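# Return the grip50 gripper to the empty stand slot

## Task

Hang the parallel gripper (tool 'grip50') in the empty slot of the tool stand so that it sits fully home; an incompletely seated tool means failure. Then unlock it, take the tool changer well away from it and leave the arm clear. While the tool is locked on, it is treated as part of the arm.

## Robot and tools

Robot: one six-joint arm (UR7e type) on a base above a table, with a tool changer on its flange. Tools that can be mounted: grip50 (parallel gripper, 50 mm stroke) and grip85 (85 mm). There is a single arm, so every command row describes that one arm plus its tool.

Frames. Scene frame: origin on the table top under the arm base, +z up, +y to the left when facing along +x; positions in metres. The changer face frame is centred on the changer's flat face; its +z points out away from the arm (toward a mounted tool), grippers close along its x axis. grip50's grip point sits at (0, -25, 180) mm in this frame. The result's end_effector_position and end_effector_quat_wxyz give this face in the scene frame; at long reach the printed value can be slightly off.

execute_actions(actions, pictures). actions holds zero or one entry. Empty list: just report the state. {"steps": n} with no rows: a wait, n up to 300 control steps (1/30 s each), counted from the previous result. {"rows": [...], "steps": n}: up to 15 rows, n up to 15 (default 15); one row per step, the final row repeated if rows run out. Each row is 13 numbers, all in [-1, 1], in this order: dx, dy, dz, rx, ry, rz, lock, grip50_position, grip50_force_limit, grip50_speed, grip85_position, grip85_force_limit, grip85_speed. The first six are an offset, not a pose: a target for the changer face relative to its pose in the most recent result that showed it, expressed in the face's own axes, scaled so 1.0 = 0.6 m of travel or 180 degrees of turn; rx, ry, rz form one rotation vector. Every row counts from that same reference, not from the row before, so all-zero offsets pull the arm back to the reference rather than holding still. Each step the command is clipped to at most 100 mm and 16 degrees from the measured pose, and motion lags commands by about 0.17 s. lock: positive locks, negative unlocks, 0 keeps the last command; either takes about 1 s. Gripper position: +1 fully open; grip50 pads meet near -0.65, grip85 near -0.8; -1 means close until blocked. force_limit -1..+1 maps to about 20 N up to 185 N (grip50) or 235 N (grip85); speed -1..+1 maps to about 20 to 150 mm/s. Gripper numbers only act while tool_id names that tool and it is ready. pictures=false omits images.

move(target, speed, stop_force). target is one 13-number row read the same way (offset from the last reported face pose, face axes). The face travels a straight path lasting 0.5 to 10 s; speed is 0.002 to 0.5 m/s (default 0.25), turning capped at twice that in rad/s. It does not avoid obstacles and may overshoot speed near full reach. stop_force (9 to 40 N, optional) ends the path when the wrist sensor feels that much extra push against the motion; use it only with slow, non-turning moves, and omit it when backing off something you touch. The result adds a move line: done, off_target, moving, held, fault or contact, plus limits=paced (pose clipped) or limits=held (steps blocked), and distance to target.

wait(seconds): 0 to 10 s, nothing new sent. zoom_image(camera, region): camera is cam_head_left, cam_head_right, cam_high, cam_low or cam_wrist; region [x0, y0, x1, y1] in pixels, at most 504 by 504, all images 672x504. read_manual(section="licences") only returns licence text. finished_scene(scene) ends the scene (integer 1 or 2); irreversible.

Result lines: pose and velocities; "Hand target" (where the controller is driving); Joint positions; Wrist force/torque in face axes (offset up to ~4 N, noise ~2.4 N, saturates ~50 N); "pose unreachable" and HELD flag blocked commands; tool_id (grip50, grip85, none), plate_near, locked, unlocked, in_stand, unlock_refused; per gripper object_status (0 moving, 1 blocked opening, 2 blocked closing, 3 at target or pads met) and position_measured in counts (grip50 opening mm ≈ (250 - counts) x 0.202). Tool readings show n/a while the tool is not ready.

Stowing procedure. Slots are forks spaced 180 mm apart; a hung plate's face is 18 mm above the fork arms' tops, the arms lie 40 to 70 mm either side of slot centre along face x, with their tips 45 mm toward the open side. The plate goes in only with the face's -y pointing to the fork's open side. Locate the empty slot from cameras (zoom helps). Position the tool about 20 mm (10 to 30) above seated height and at least 110 mm out on the open side (face -y), aligned with the slot. Slide in along face +y, then lower the ~20 mm slowly until in_stand reads 1. Keep still, send lock -1 and wait until unlocked reads 1 (unlocking is refused anywhere off the stand). Then withdraw the face along its own -z away from the plate, and move the arm well clear. Keep changer clearances in mind: 63 mm wide at the face, contact block reaching 46 mm on the -y side and lock motor 58 mm on +y.

Avoid: knocking anything off the table, dropping the tool, fast contacts. The arm is stiff; commanding even slightly past a firm surface can trigger a fault. A joint torque at its load limit (136 N m big joints, 25.4 N m wrists) or any external force of 150 N stops the arm for 10 s. Motors warn at 70 °C and brake at 85 °C, so avoid long loaded holds. Large moves may not finish within one action; check the reported pose and send the remainder. The simulation keeps running while you compose replies.

Each tool is called after "Call:" as name(argument=value, ...) on one line, values as JSON.

## Session

Call:
execute_actions(actions=[])

Scene clock: 0.00 s of 6000.00 s.
end_effector_position=(+0.1509, +0.4451, +0.3989) locked=0 unlocked=1 plate_near=0 in_stand=0 unlock_refused=0 tool_id=none grip50_position_measured=n/a grip50_object_status=n/a grip85_position_measured=n/a grip85_object_status=n/a end_effector_quat_wxyz=(+0.193, +0.947, +0.234, +0.100) end_effector_velocity=(-0.000, +0.000, -0.000) end_effector_angular_velocity=(+0.000, +0.001, +0.001)
Joint positions: [ 1.076 -1.576  1.729 -1.565 -1.978  0.645]
Joint velocities: [ 0.001  0.001 -0.001  0.     0.001 -0.   ]
Wrist force (N, on the end effector, along its own x y z axes, offset not removed): no reading
Wrist torque (N m, same axes, about the end effector's origin, offset not removed): no reading
Hand target: +0.151, +0.445, +0.399; +0.193, +0.947, +0.234, +0.100

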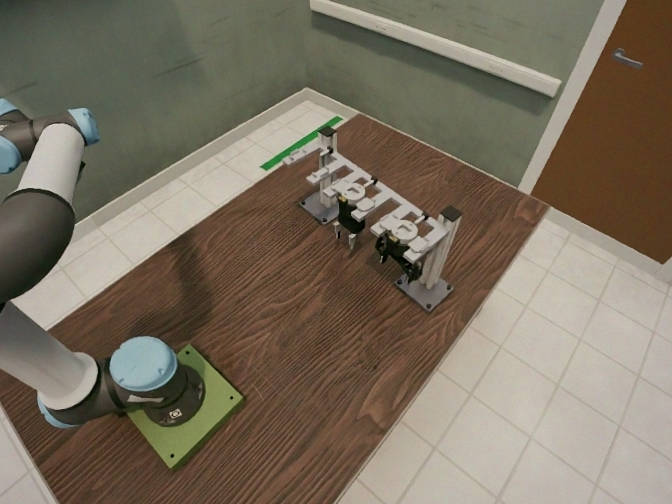

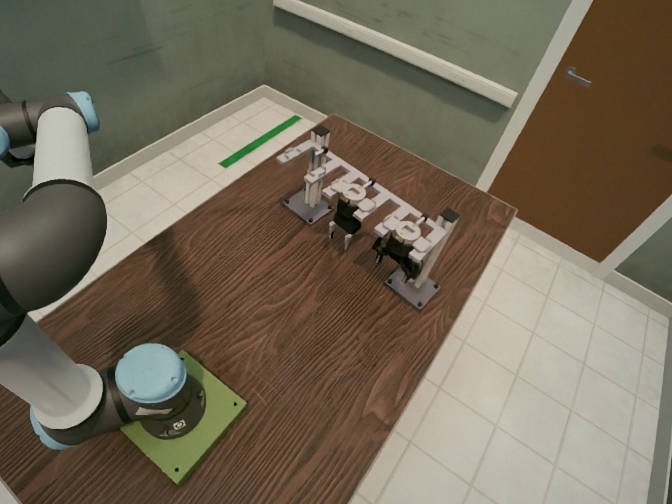

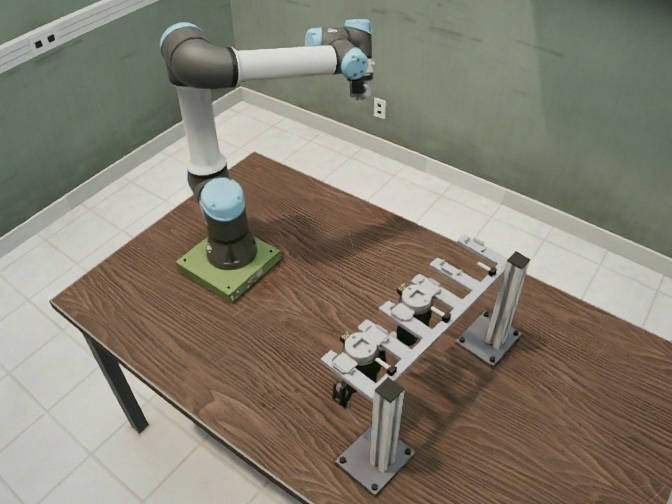

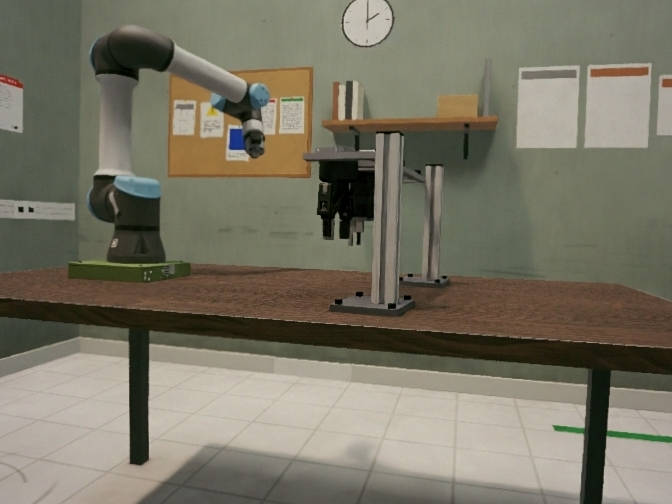

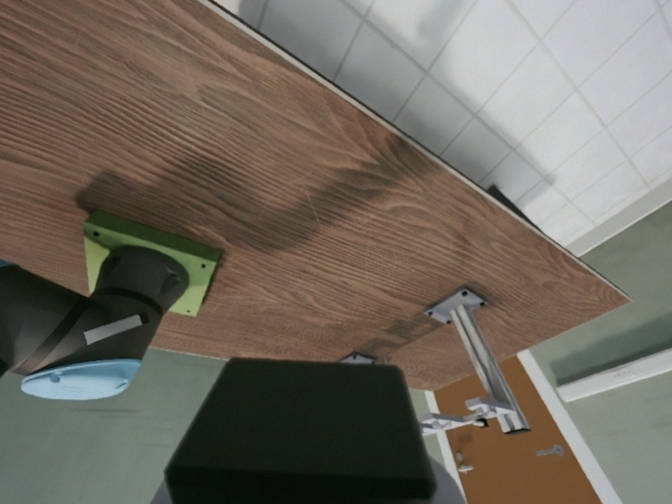

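Call:
move(target=[0.259,0.8875,0.2845,0.1397,0.0444,-0.34,0,1,0,0,1,0,0], speed=0.35)

Scene clock: 4.50 s of 6000.00 s.
end_effector_position=(+0.5492, +0.0310, +0.4803) locked=0 unlocked=1 plate_near=0 in_stand=0 unlock_refused=0 tool_id=none grip50_position_measured=n/a grip50_object_status=n/a grip85_position_measured=n/a grip85_object_status=n/a end_effector_quat_wxyz=(+0.001, +0.707, +0.707, +0.000) end_effector_velocity=(+0.001, -0.000, +0.001) end_effector_angular_velocity=(+0.001, +0.004, +0.005)
Joint positions: [-0.22  -1.481  1.43  -1.526 -1.56  -1.772]
Joint velocities: [-0.     0.005 -0.009  0.008  0.001 -0.005]
Wrist force (N, on the end effector, along its own x y z axes, offset not removed): [-3.5 1.0 1.8]
Wrist torque (N m, same axes, about the end effector's origin, offset not removed): [0.10 0.21 -0.22]
Hand target: +0.549, +0.031, +0.480; +0.001, +0.707, +0.707, +0.000
Off the commanded pose: 0.001 m, 0 deg.
move: done

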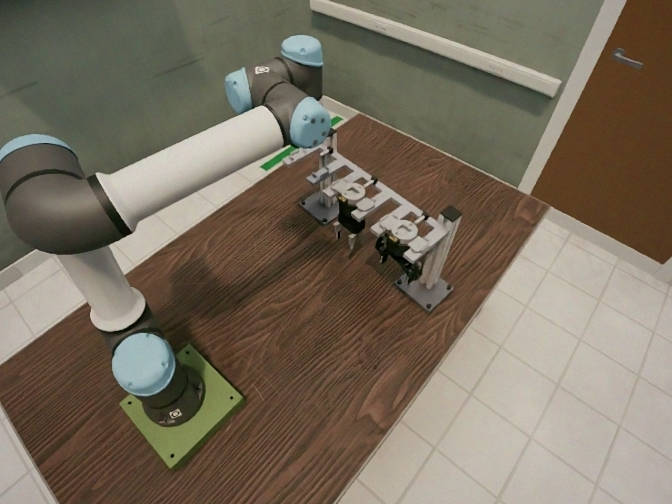

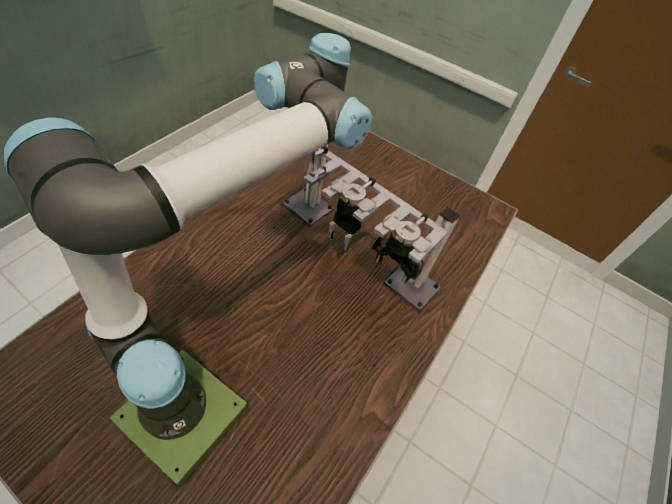

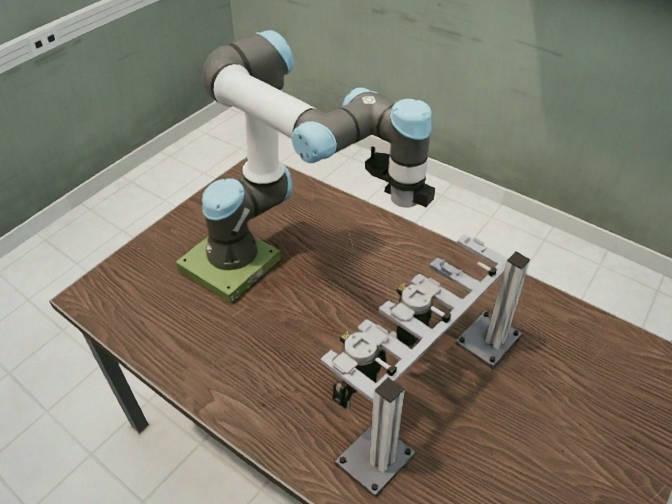

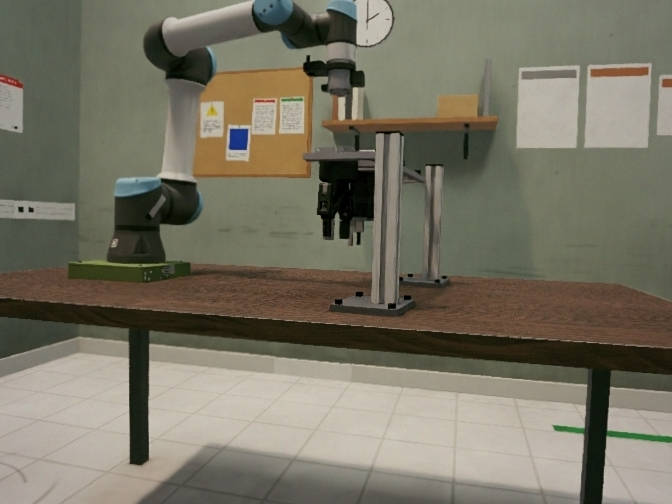

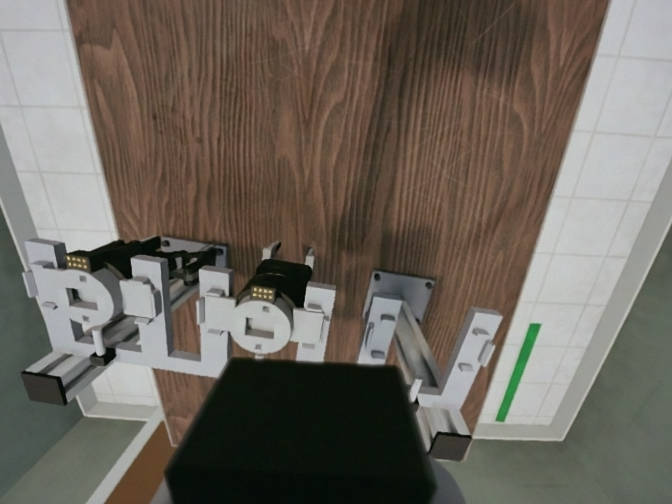

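Call:
move(target=[-0.125,0.147,0.11,0,0,0.039,0,1,0,0,1,0,0])

Call:
zoom_image(camera="cam_wrist", region=[168,150,504,402])

Scene clock: 8.57 s of 6000.00 s.
end_effector_position=(+0.6372, -0.0441, +0.4146) locked=0 unlocked=1 plate_near=0 in_stand=0 unlock_refused=0 tool_id=none grip50_position_measured=n/a grip50_object_status=n/a grip85_position_measured=n/a grip85_object_status=n/a end_effector_quat_wxyz=(+0.001, +0.749, +0.663, +0.000) end_effector_velocity=(+0.002, -0.002, -0.000) end_effector_angular_velocity=(-0.001, -0.001, -0.003)
Joint positions: [-0.308 -1.258  1.328 -1.645 -1.56  -1.738]
Joint velocities: [-0.002  0.006 -0.007 -0.    -0.001  0.002]
Wrist force (N, on the end effector, along its own x y z axes, offset not removed): [0.4 0.7 -0.4]
Wrist torque (N m, same axes, about the end effector's origin, offset not removed): [0.09 0.10 0.03]
Hand target: +0.637, -0.044, +0.415; +0.001, +0.749, +0.662, +0.000
Off the commanded pose: 0.000 m, 0 deg.
move: done

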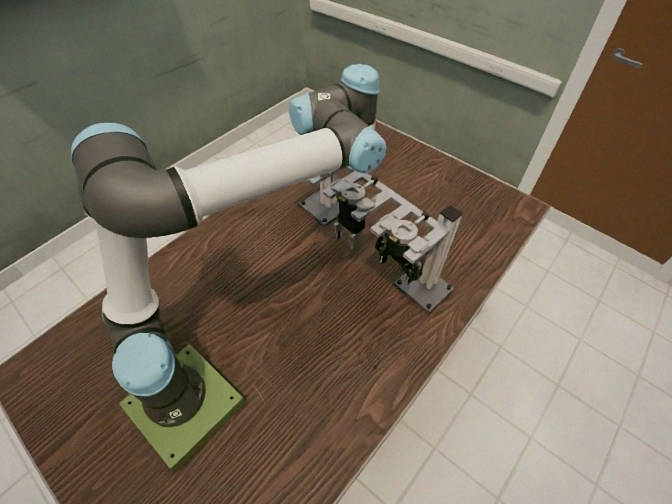

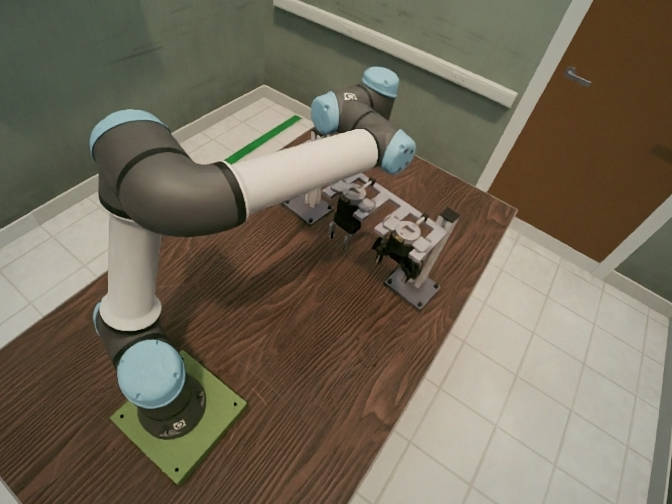

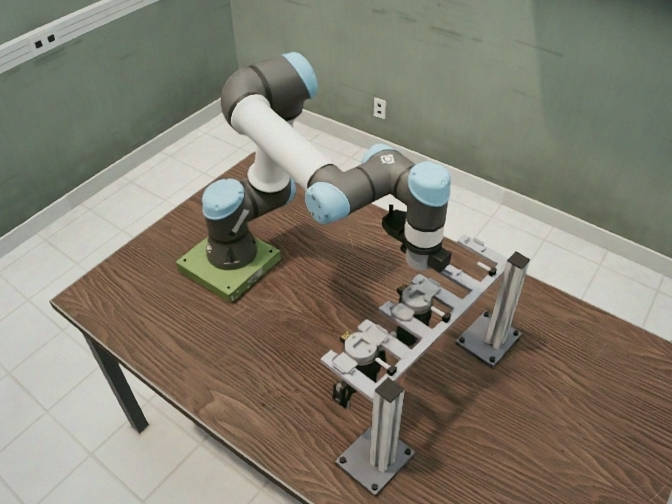

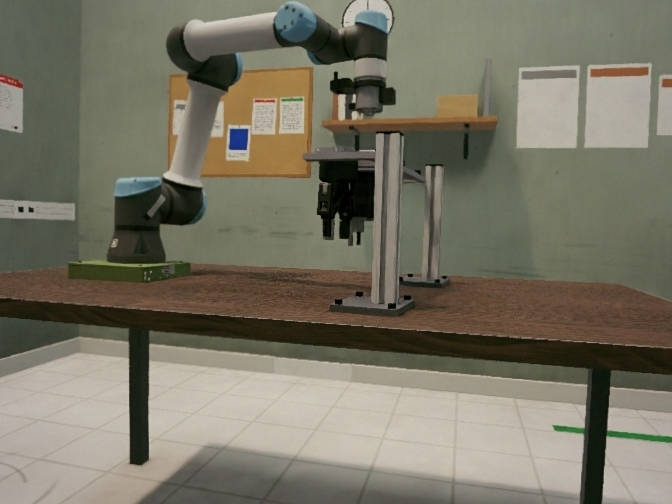

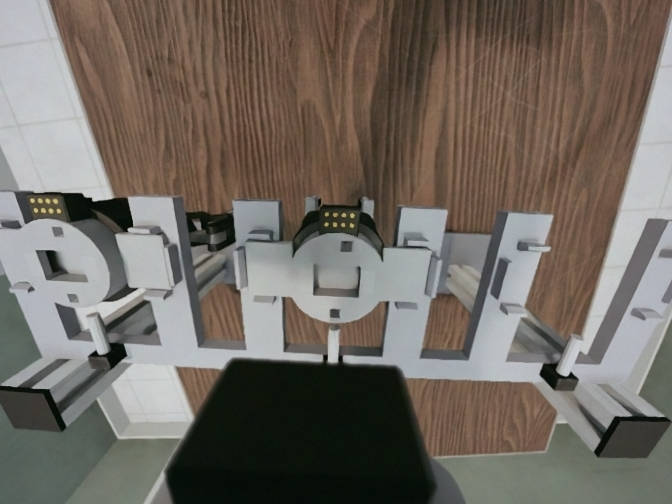

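Region (168, 150, 504, 402) of cam_wrist's 672x504 image, scaled by 1.500, with more detail than that image has; it fills the top 378 rows of this view, and the rest is white.

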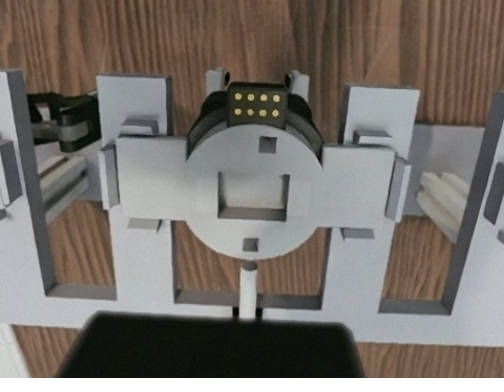

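Call:
move(target=[0,0,0.12,0,0,0,0,1,0,0,1,0,0], speed=0.15)

Call:
zoom_image(camera="cam_wrist", region=[200,200,452,452])

Call:
zoom_image(camera="cam_high", region=[360,230,480,350])

Scene clock: 10.77 s of 6000.00 s.
end_effector_position=(+0.6373, -0.0442, +0.3429) locked=0 unlocked=1 plate_near=0 in_stand=0 unlock_refused=0 tool_id=none grip50_position_measured=n/a grip50_object_status=n/a grip85_position_measured=n/a grip85_object_status=n/a end_effector_quat_wxyz=(+0.001, +0.749, +0.663, +0.000) end_effector_velocity=(+0.000, -0.000, -0.003) end_effector_angular_velocity=(-0.000, +0.000, -0.000)
Joint positions: [-0.307 -1.23   1.475 -1.82  -1.56  -1.736]
Joint velocities: [-0.     0.002  0.005 -0.006 -0.     0.   ]
Wrist force (N, on the end effector, along its own x y z axes, offset not removed): [-2.1 0.7 0.4]
Wrist torque (N m, same axes, about the end effector's origin, offset not removed): [0.07 0.16 -0.16]
Hand target: +0.637, -0.044, +0.343; +0.001, +0.749, +0.663, +0.000
Off the commanded pose: 0.000 m, 0 deg.
move: done

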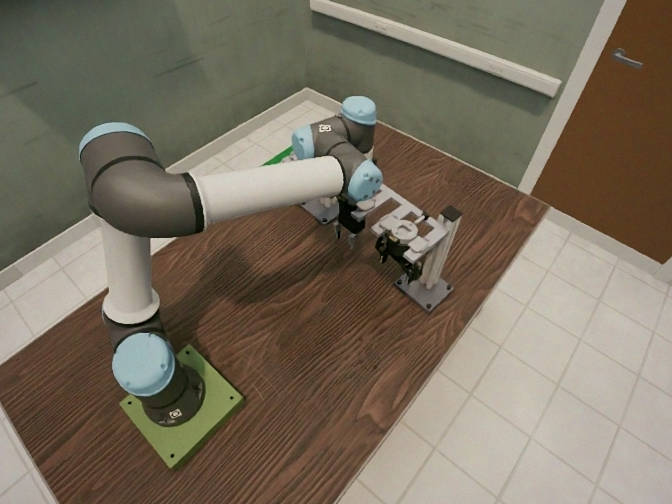

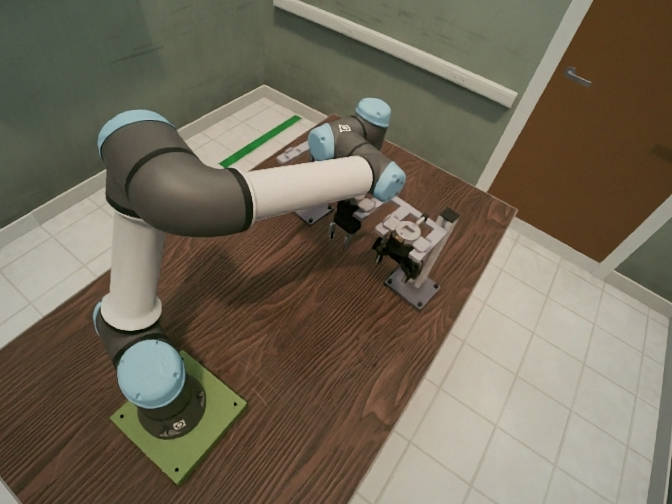

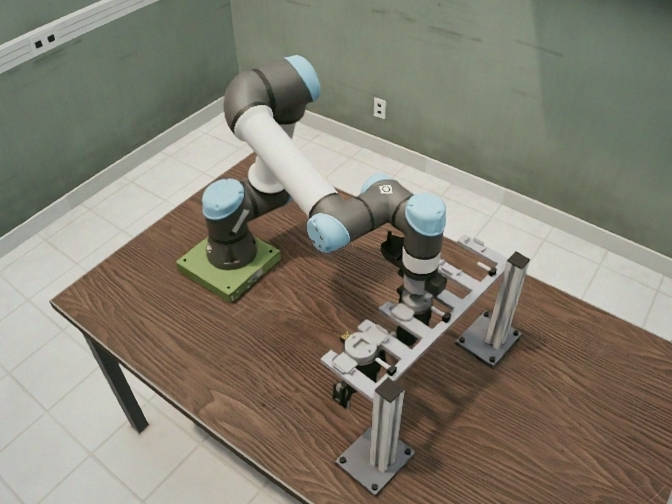

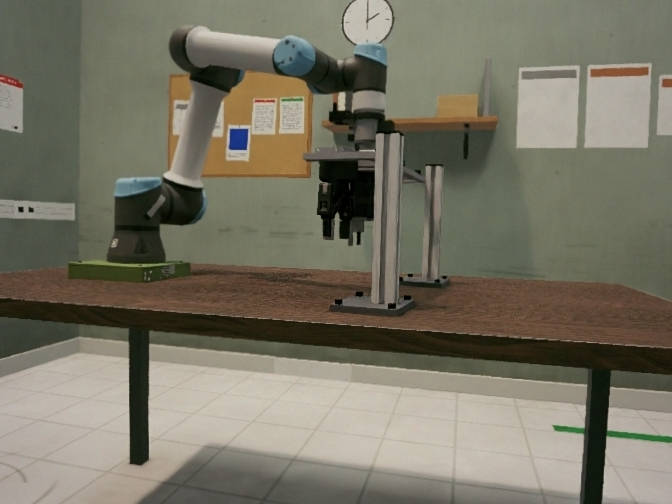

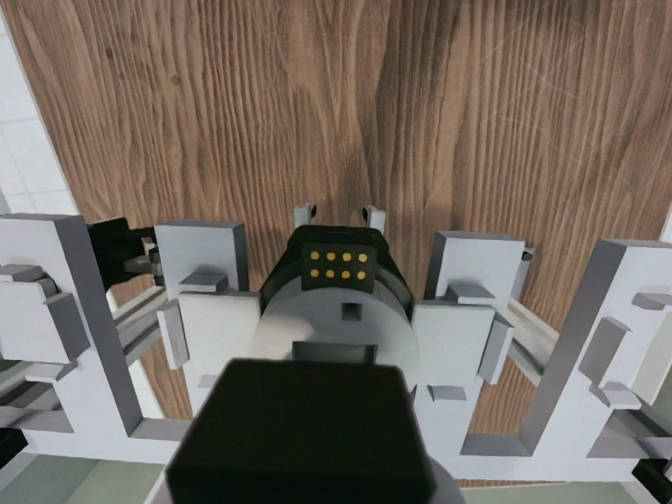

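Region (200, 200, 452, 452) of cam_wrist's 672x504 image, scaled by 2.000, with more detail than that image has.

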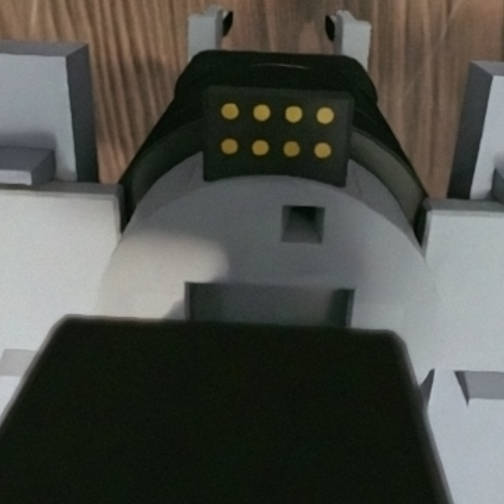

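Region (360, 230, 480, 350) of cam_high's 672x504 image, scaled by 4.200, with more detail than that image has.

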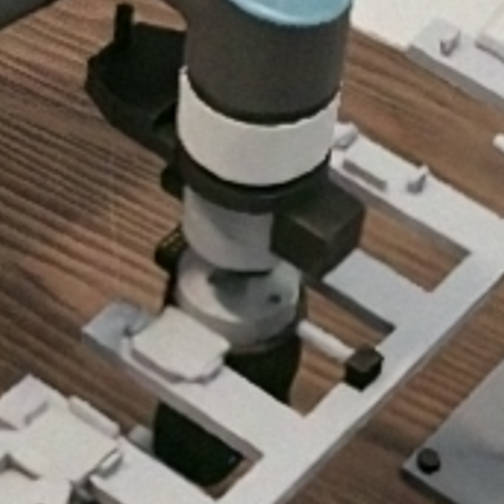

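Call:
move(target=[0.005,-0.001,0.047,0,0,0,0,1,0,0,1,0,0], speed=0.06)

Call:
zoom_image(camera="cam_wrist", region=[200,200,452,452])

Call:
zoom_image(camera="cam_high", region=[380,260,460,340])

Scene clock: 13.00 s of 6000.00 s.
end_effector_position=(+0.6371, -0.0412, +0.3150) locked=0 unlocked=1 plate_near=0 in_stand=0 unlock_refused=0 tool_id=none grip50_position_measured=n/a grip50_object_status=n/a grip85_position_measured=n/a grip85_object_status=n/a end_effector_quat_wxyz=(+0.001, +0.749, +0.663, +0.000) end_effector_velocity=(+0.000, +0.000, -0.001) end_effector_angular_velocity=(-0.001, -0.002, +0.001)
Joint positions: [-0.302 -1.213  1.525 -1.887 -1.56  -1.731]
Joint velocities: [ 0.001  0.     0.002 -0.005 -0.     0.   ]
Wrist force (N, on the end effector, along its own x y z axes, offset not removed): [-2.7 -1.2 2.0]
Wrist torque (N m, same axes, about the end effector's origin, offset not removed): [0.04 0.15 -0.14]
Hand target: +0.637, -0.041, +0.315; +0.001, +0.749, +0.663, +0.000
Off the commanded pose: 0.000 m, 0 deg.
move: done

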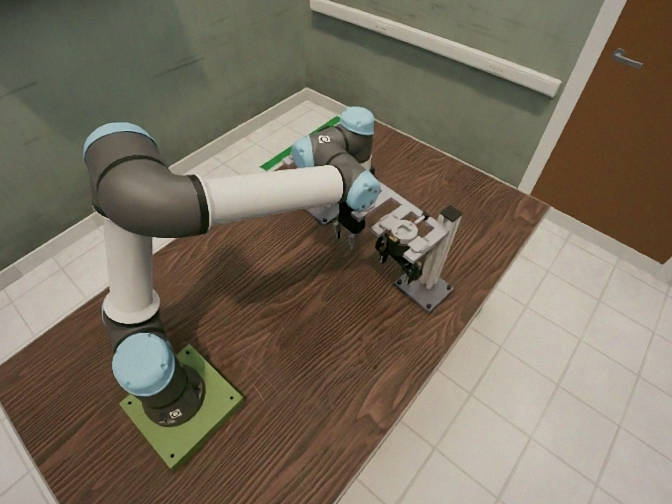

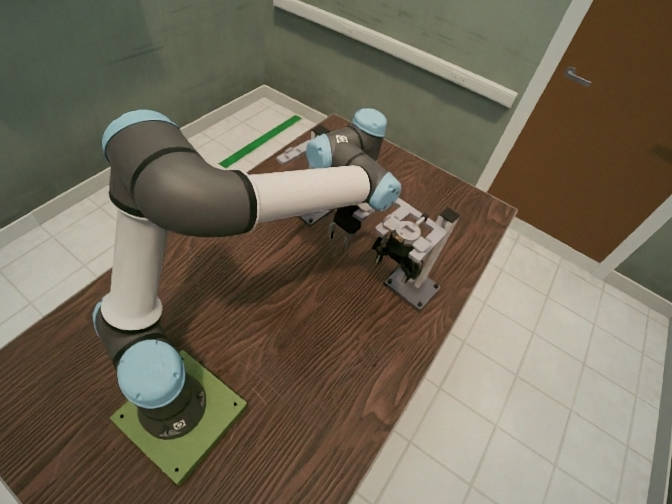

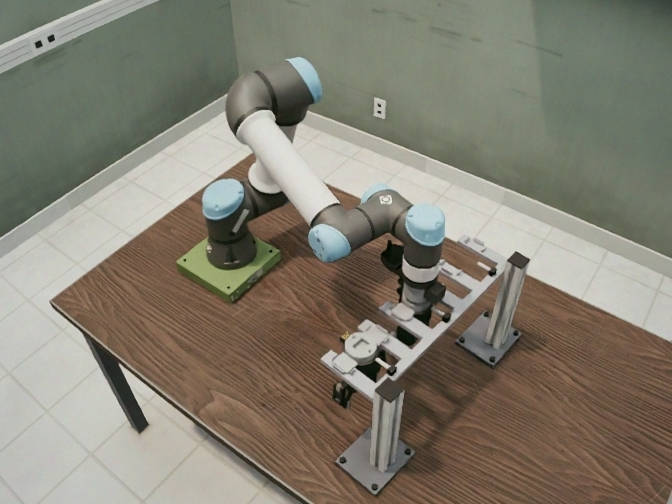

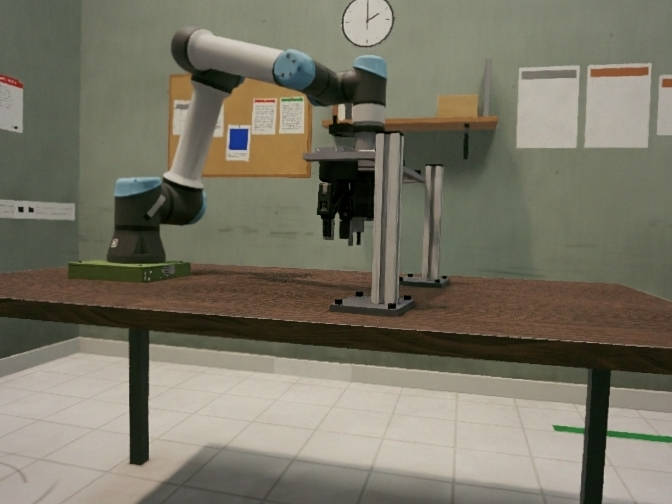

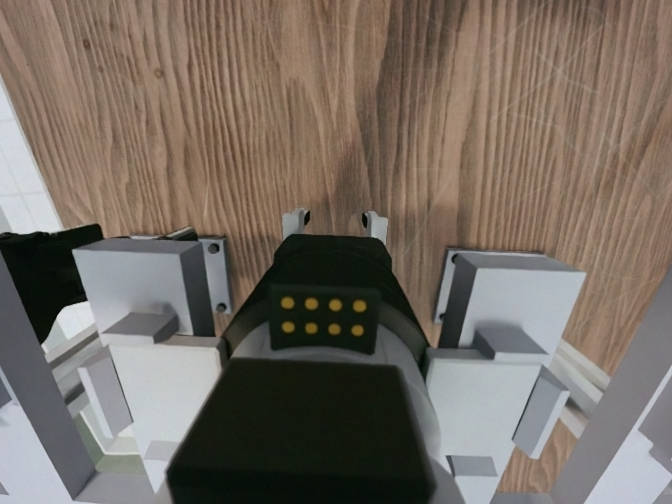

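Region (200, 200, 452, 452) of cam_wrist's 672x504 image, scaled by 2.000, with more detail than that image has.

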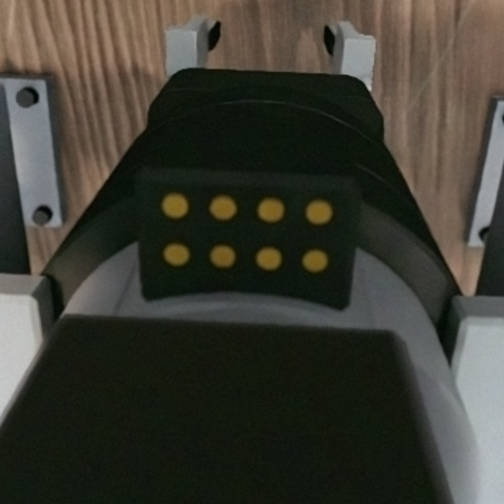

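Region (380, 260, 460, 340) of cam_high's 672x504 image, scaled by 6.300, with more detail than that image has.

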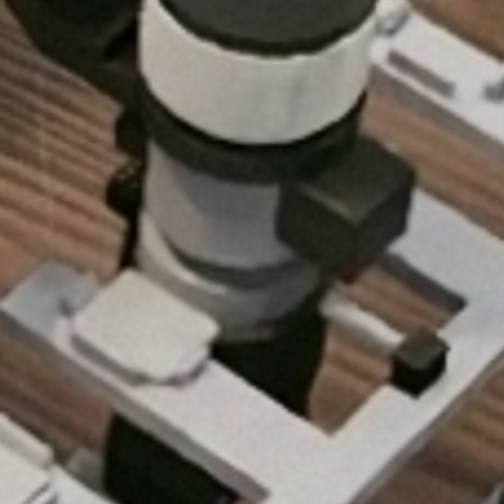

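Call:
move(target=[-0.0007,-0.0015,0.004,0,0,0,0,1,0,0,1,0,0], speed=0.02)

Call:
move(target=[0,0,0.033,0,0,0,0,1,0,0,1,0,0], speed=0.004, stop_force=12)

Scene clock: 15.47 s of 6000.00 s.
end_effector_position=(+0.6362, -0.0415, +0.3127) locked=0 unlocked=1 plate_near=0 in_stand=0 unlock_refused=0 tool_id=none grip50_position_measured=n/a grip50_object_status=n/a grip85_position_measured=n/a grip85_object_status=n/a end_effector_quat_wxyz=(+0.001, +0.749, +0.663, +0.000) end_effector_velocity=(-0.001, +0.001, -0.002) end_effector_angular_velocity=(+0.001, +0.002, +0.001)
Joint positions: [-0.303 -1.213  1.531 -1.894 -1.56  -1.732]
Joint velocities: [ 0.    -0.     0.004 -0.002  0.    -0.   ]
Wrist force (N, on the end effector, along its own x y z axes, offset not removed): [-1.4 0.6 2.9]
Wrist torque (N m, same axes, about the end effector's origin, offset not removed): [0.14 0.13 -0.13]
Hand target: +0.636, -0.042, +0.313; +0.001, +0.749, +0.663, +0.000
Off the commanded pose: 0.000 m, 0 deg.
move: done

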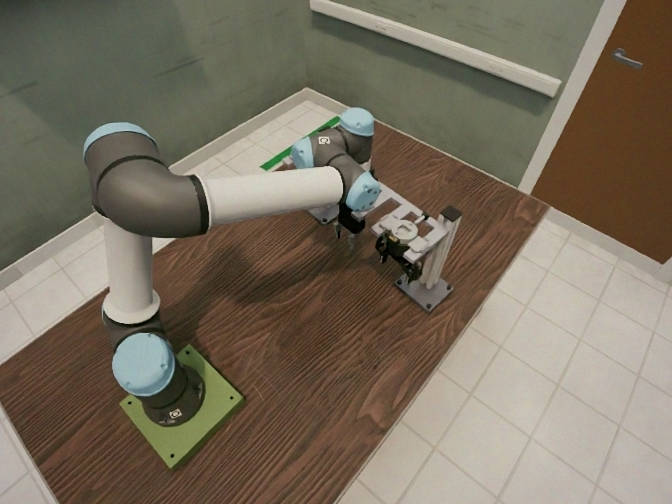

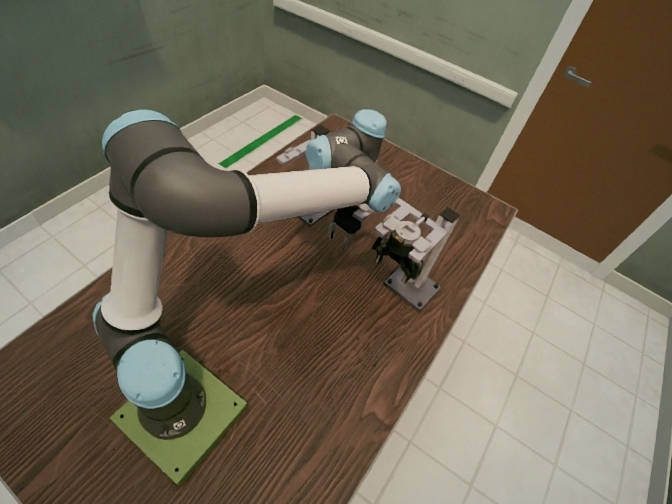

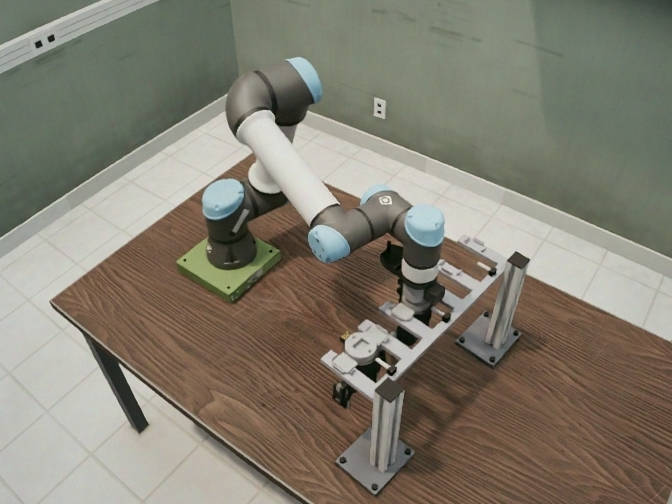

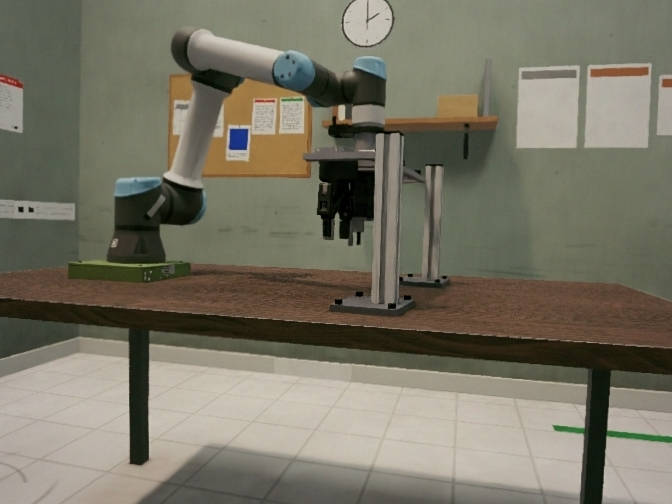

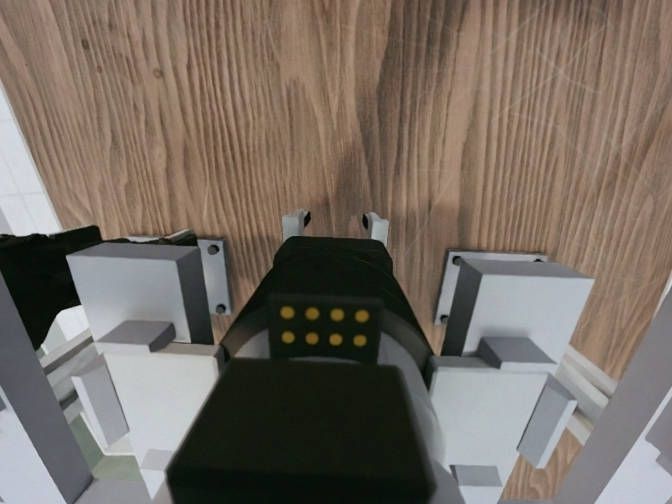

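Scene clock: 18.70 s of 6000.00 s.
end_effector_position=(+0.6362, -0.0415, +0.3012) locked=0 unlocked=1 plate_near=1 in_stand=1 unlock_refused=0 tool_id=none grip50_position_measured=n/a grip50_object_status=n/a grip85_position_measured=n/a grip85_object_status=n/a end_effector_quat_wxyz=(+0.001, +0.749, +0.663, +0.000) end_effector_velocity=(-0.000, -0.001, +0.001) end_effector_angular_velocity=(+0.000, +0.003, -0.002)
Joint positions: [-0.302 -1.204  1.55  -1.921 -1.56  -1.732]
Joint velocities: [-0.001 -0.    -0.002  0.005 -0.     0.   ]
Wrist force (N, on the end effector, along its own x y z axes, offset not removed): [-0.6 -19.8 -29.3]
Wrist torque (N m, same axes, about the end effector's origin, offset not removed): [0.12 0.22 -1.34]
Hand target: +0.636, -0.042, +0.301; +0.001, +0.749, +0.663, +0.000
Off the commanded pose: 0.008 m, 0 deg.
move: contact

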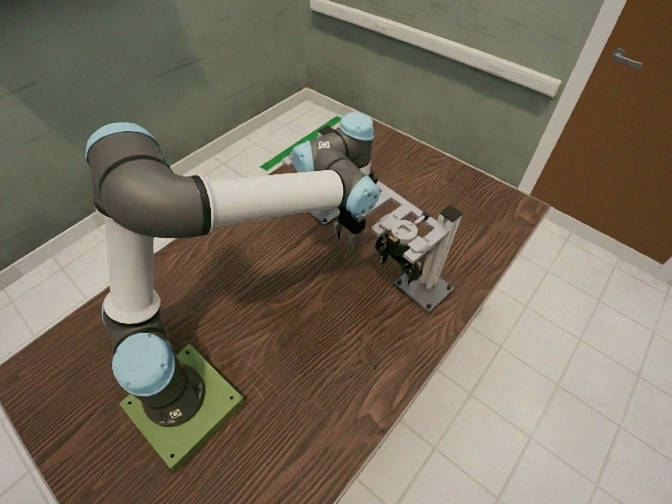

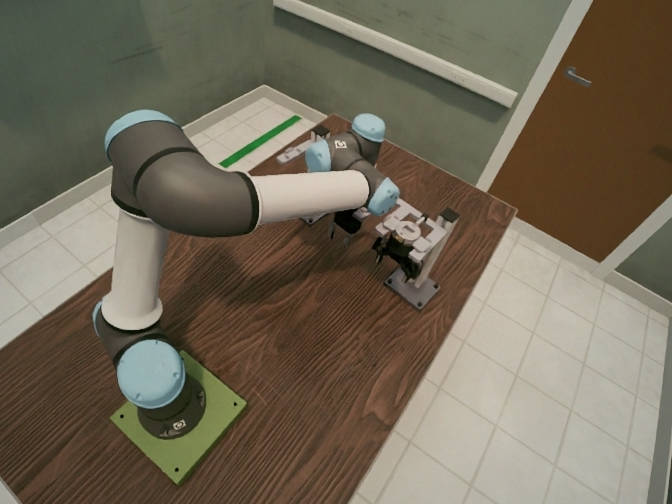

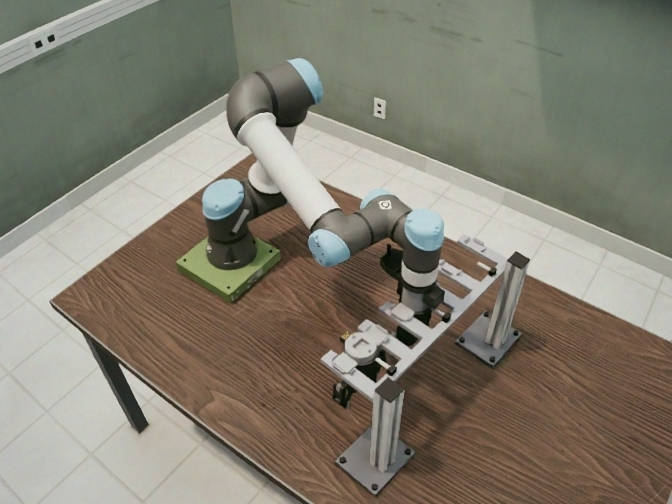

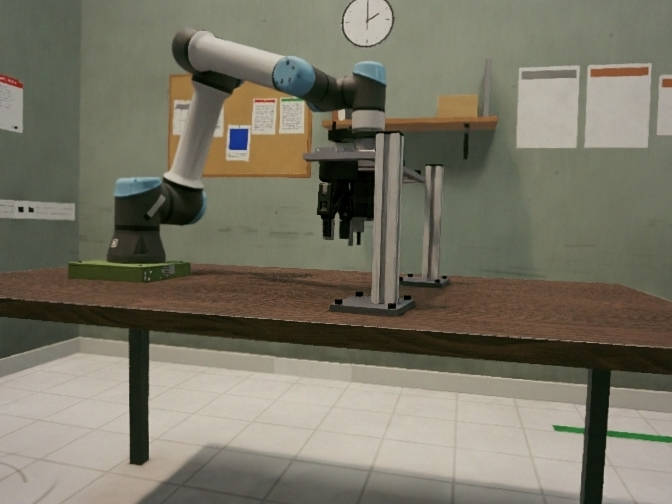

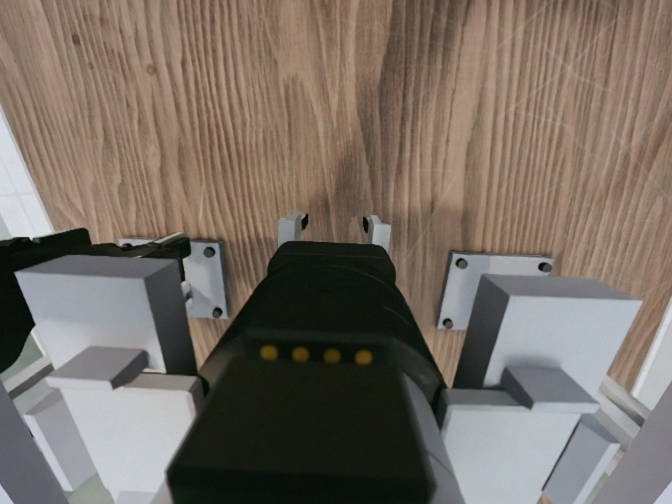

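Call:
execute_actions(actions=[{"rows":[[0,-0.0013,0,0,0,-0.0008,0,1,0,0,1,0,0]],"steps":12}], pictures=false)

Call:
execute_actions(actions=[{"rows":[[0,0,0.0005,0,0,0,1,1,0,0,1,0,0]],"steps":15}], pictures=false)

Call:
execute_actions(actions=[{"steps":20}], pictures=false)

Scene clock: 20.47 s of 6000.00 s.
end_effector_position=(+0.6355, -0.0414, +0.3012) locked=0 unlocked=1 plate_near=1 in_stand=1 unlock_refused=0 tool_id=none grip50_position_measured=n/a grip50_object_status=n/a grip85_position_measured=n/a grip85_object_status=n/a end_effector_quat_wxyz=(+0.001, +0.748, +0.663, +0.000) end_effector_velocity=(-0.001, -0.000, +0.000) end_effector_angular_velocity=(+0.000, -0.000, +0.000)
Joint positions: [-0.303 -1.206  1.552 -1.922 -1.56  -1.735]
Joint velocities: [-0.001 -0.002  0.002 -0.     0.    -0.001]
Wrist force (N, on the end effector, along its own x y z axes, offset not removed): [-1.9 4.3 -6.3]
Wrist torque (N m, same axes, about the end effector's origin, offset not removed): [-0.07 0.20 -0.09]
Hand target: +0.635, -0.041, +0.301; +0.001, +0.748, +0.664, +0.000
Off the commanded pose: 0.000 m, 0 deg.
Steps of this call (steps 1 to 41: nothing new was sent; steps 42 to 53: all 12 steps of this action). Readings (end_effector_position | what the end effector reports):
42: (+0.6363, -0.0415, +0.3015) | locked=0 unlocked=1 plate_near=1 in_stand=1 unlock_refused=0 tool_id=none grip50_position_measured=n/a grip50_object_status=n/a grip85_position_measured=n/a grip85_object_status=n/a
43: (+0.6362, -0.0415, +0.3015) | locked=0 unlocked=1 plate_near=1 in_stand=1 unlock_refused=0 tool_id=none grip50_position_measured=n/a grip50_object_status=n/a grip85_position_measured=n/a grip85_object_status=n/a
45: (+0.6359, -0.0415, +0.3014) | locked=0 unlocked=1 plate_near=1 in_stand=1 unlock_refused=0 tool_id=none grip50_position_measured=n/a grip50_object_status=n/a grip85_position_measured=n/a grip85_object_status=n/a
49: (+0.6356, -0.0414, +0.3013) | locked=0 unlocked=1 plate_near=1 in_stand=1 unlock_refused=0 tool_id=none grip50_position_measured=n/a grip50_object_status=n/a grip85_position_measured=n/a grip85_object_status=n/a
53: the state above

Scene clock: 20.97 s of 6000.00 s.
end_effector_position=(+0.6355, -0.0414, +0.3010) locked=0 unlocked=0 plate_near=1 in_stand=1 unlock_refused=0 tool_id=none grip50_position_measured=n/a grip50_object_status=n/a grip85_position_measured=n/a grip85_object_status=n/a end_effector_quat_wxyz=(+0.001, +0.748, +0.663, +0.000) end_effector_velocity=(+0.000, +0.000, -0.000) end_effector_angular_velocity=(-0.001, +0.001, +0.000)
Joint positions: [-0.303 -1.206  1.552 -1.922 -1.56  -1.735]
Joint velocities: [ 0.001  0.001 -0.     0.001 -0.001  0.   ]
Wrist force (N, on the end effector, along its own x y z axes, offset not removed): [-0.3 -2.8 -23.6]
Wrist torque (N m, same axes, about the end effector's origin, offset not removed): [0.26 0.64 -0.20]
Hand target: +0.636, -0.041, +0.301; +0.001, +0.748, +0.663, +0.000
Off the commanded pose: 0.000 m, 0 deg.
Steps of this call (steps 1 to 15: all 15 steps of this action). Readings (end_effector_position | what the end effector reports):
1: (+0.6355, -0.0414, +0.3012) | locked=0 unlocked=0 plate_near=1 in_stand=1 unlock_refused=0 tool_id=none grip50_position_measured=n/a grip50_object_status=n/a grip85_position_measured=n/a grip85_object_status=n/a
2: (+0.6355, -0.0414, +0.3012) | locked=0 unlocked=0 plate_near=1 in_stand=1 unlock_refused=0 tool_id=none grip50_position_measured=n/a grip50_object_status=n/a grip85_position_measured=n/a grip85_object_status=n/a
4: (+0.6355, -0.0414, +0.3012) | locked=0 unlocked=0 plate_near=1 in_stand=1 unlock_refused=0 tool_id=none grip50_position_measured=n/a grip50_object_status=n/a grip85_position_measured=n/a grip85_object_status=n/a
8: (+0.6355, -0.0414, +0.3011) | locked=0 unlocked=0 plate_near=1 in_stand=1 unlock_refused=0 tool_id=none grip50_position_measured=n/a grip50_object_status=n/a grip85_position_measured=n/a grip85_object_status=n/a
15: the state above

Scene clock: 21.63 s of 6000.00 s.
end_effector_position=(+0.6355, -0.0414, +0.3010) locked=1 unlocked=0 plate_near=1 in_stand=1 unlock_refused=0 tool_id=grip50 grip50_position_measured=n/a grip50_object_status=n/a grip85_position_measured=n/a grip85_object_status=n/a end_effector_quat_wxyz=(+0.001, +0.748, +0.663, +0.000) end_effector_velocity=(+0.000, +0.000, +0.000) end_effector_angular_velocity=(-0.001, -0.000, +0.000)
Joint positions: [-0.303 -1.206  1.553 -1.922 -1.56  -1.735]
Joint velocities: [ 0.     0.    -0.001 -0.    -0.001  0.   ]
Wrist force (N, on the end effector, along its own x y z axes, offset not removed): [-3.8 -5.0 -43.8]
Wrist torque (N m, same axes, about the end effector's origin, offset not removed): [0.79 2.77 -0.34]
Hand target: +0.636, -0.041, +0.301; +0.001, +0.748, +0.663, +0.000
Off the commanded pose: 0.000 m, 0 deg.
Steps of this call (steps 1 to 20: nothing new was sent). Readings (end_effector_position | what the end effector reports):
1: (+0.6355, -0.0414, +0.3010) | locked=0 unlocked=0 plate_near=1 in_stand=1 unlock_refused=0 tool_id=none grip50_position_measured=n/a grip50_object_status=n/a grip85_position_measured=n/a grip85_object_status=n/a
2: (+0.6355, -0.0414, +0.3010) | locked=0 unlocked=0 plate_near=1 in_stand=1 unlock_refused=0 tool_id=none grip50_position_measured=n/a grip50_object_status=n/a grip85_position_measured=n/a grip85_object_status=n/a
4: (+0.6355, -0.0414, +0.3010) | locked=0 unlocked=0 plate_near=1 in_stand=1 unlock_refused=0 tool_id=none grip50_position_measured=n/a grip50_object_status=n/a grip85_position_measured=n/a grip85_object_status=n/a
8: (+0.6355, -0.0414, +0.3010) | locked=0 unlocked=0 plate_near=1 in_stand=1 unlock_refused=0 tool_id=none grip50_position_measured=n/a grip50_object_status=n/a grip85_position_measured=n/a grip85_object_status=n/a
20: the state above


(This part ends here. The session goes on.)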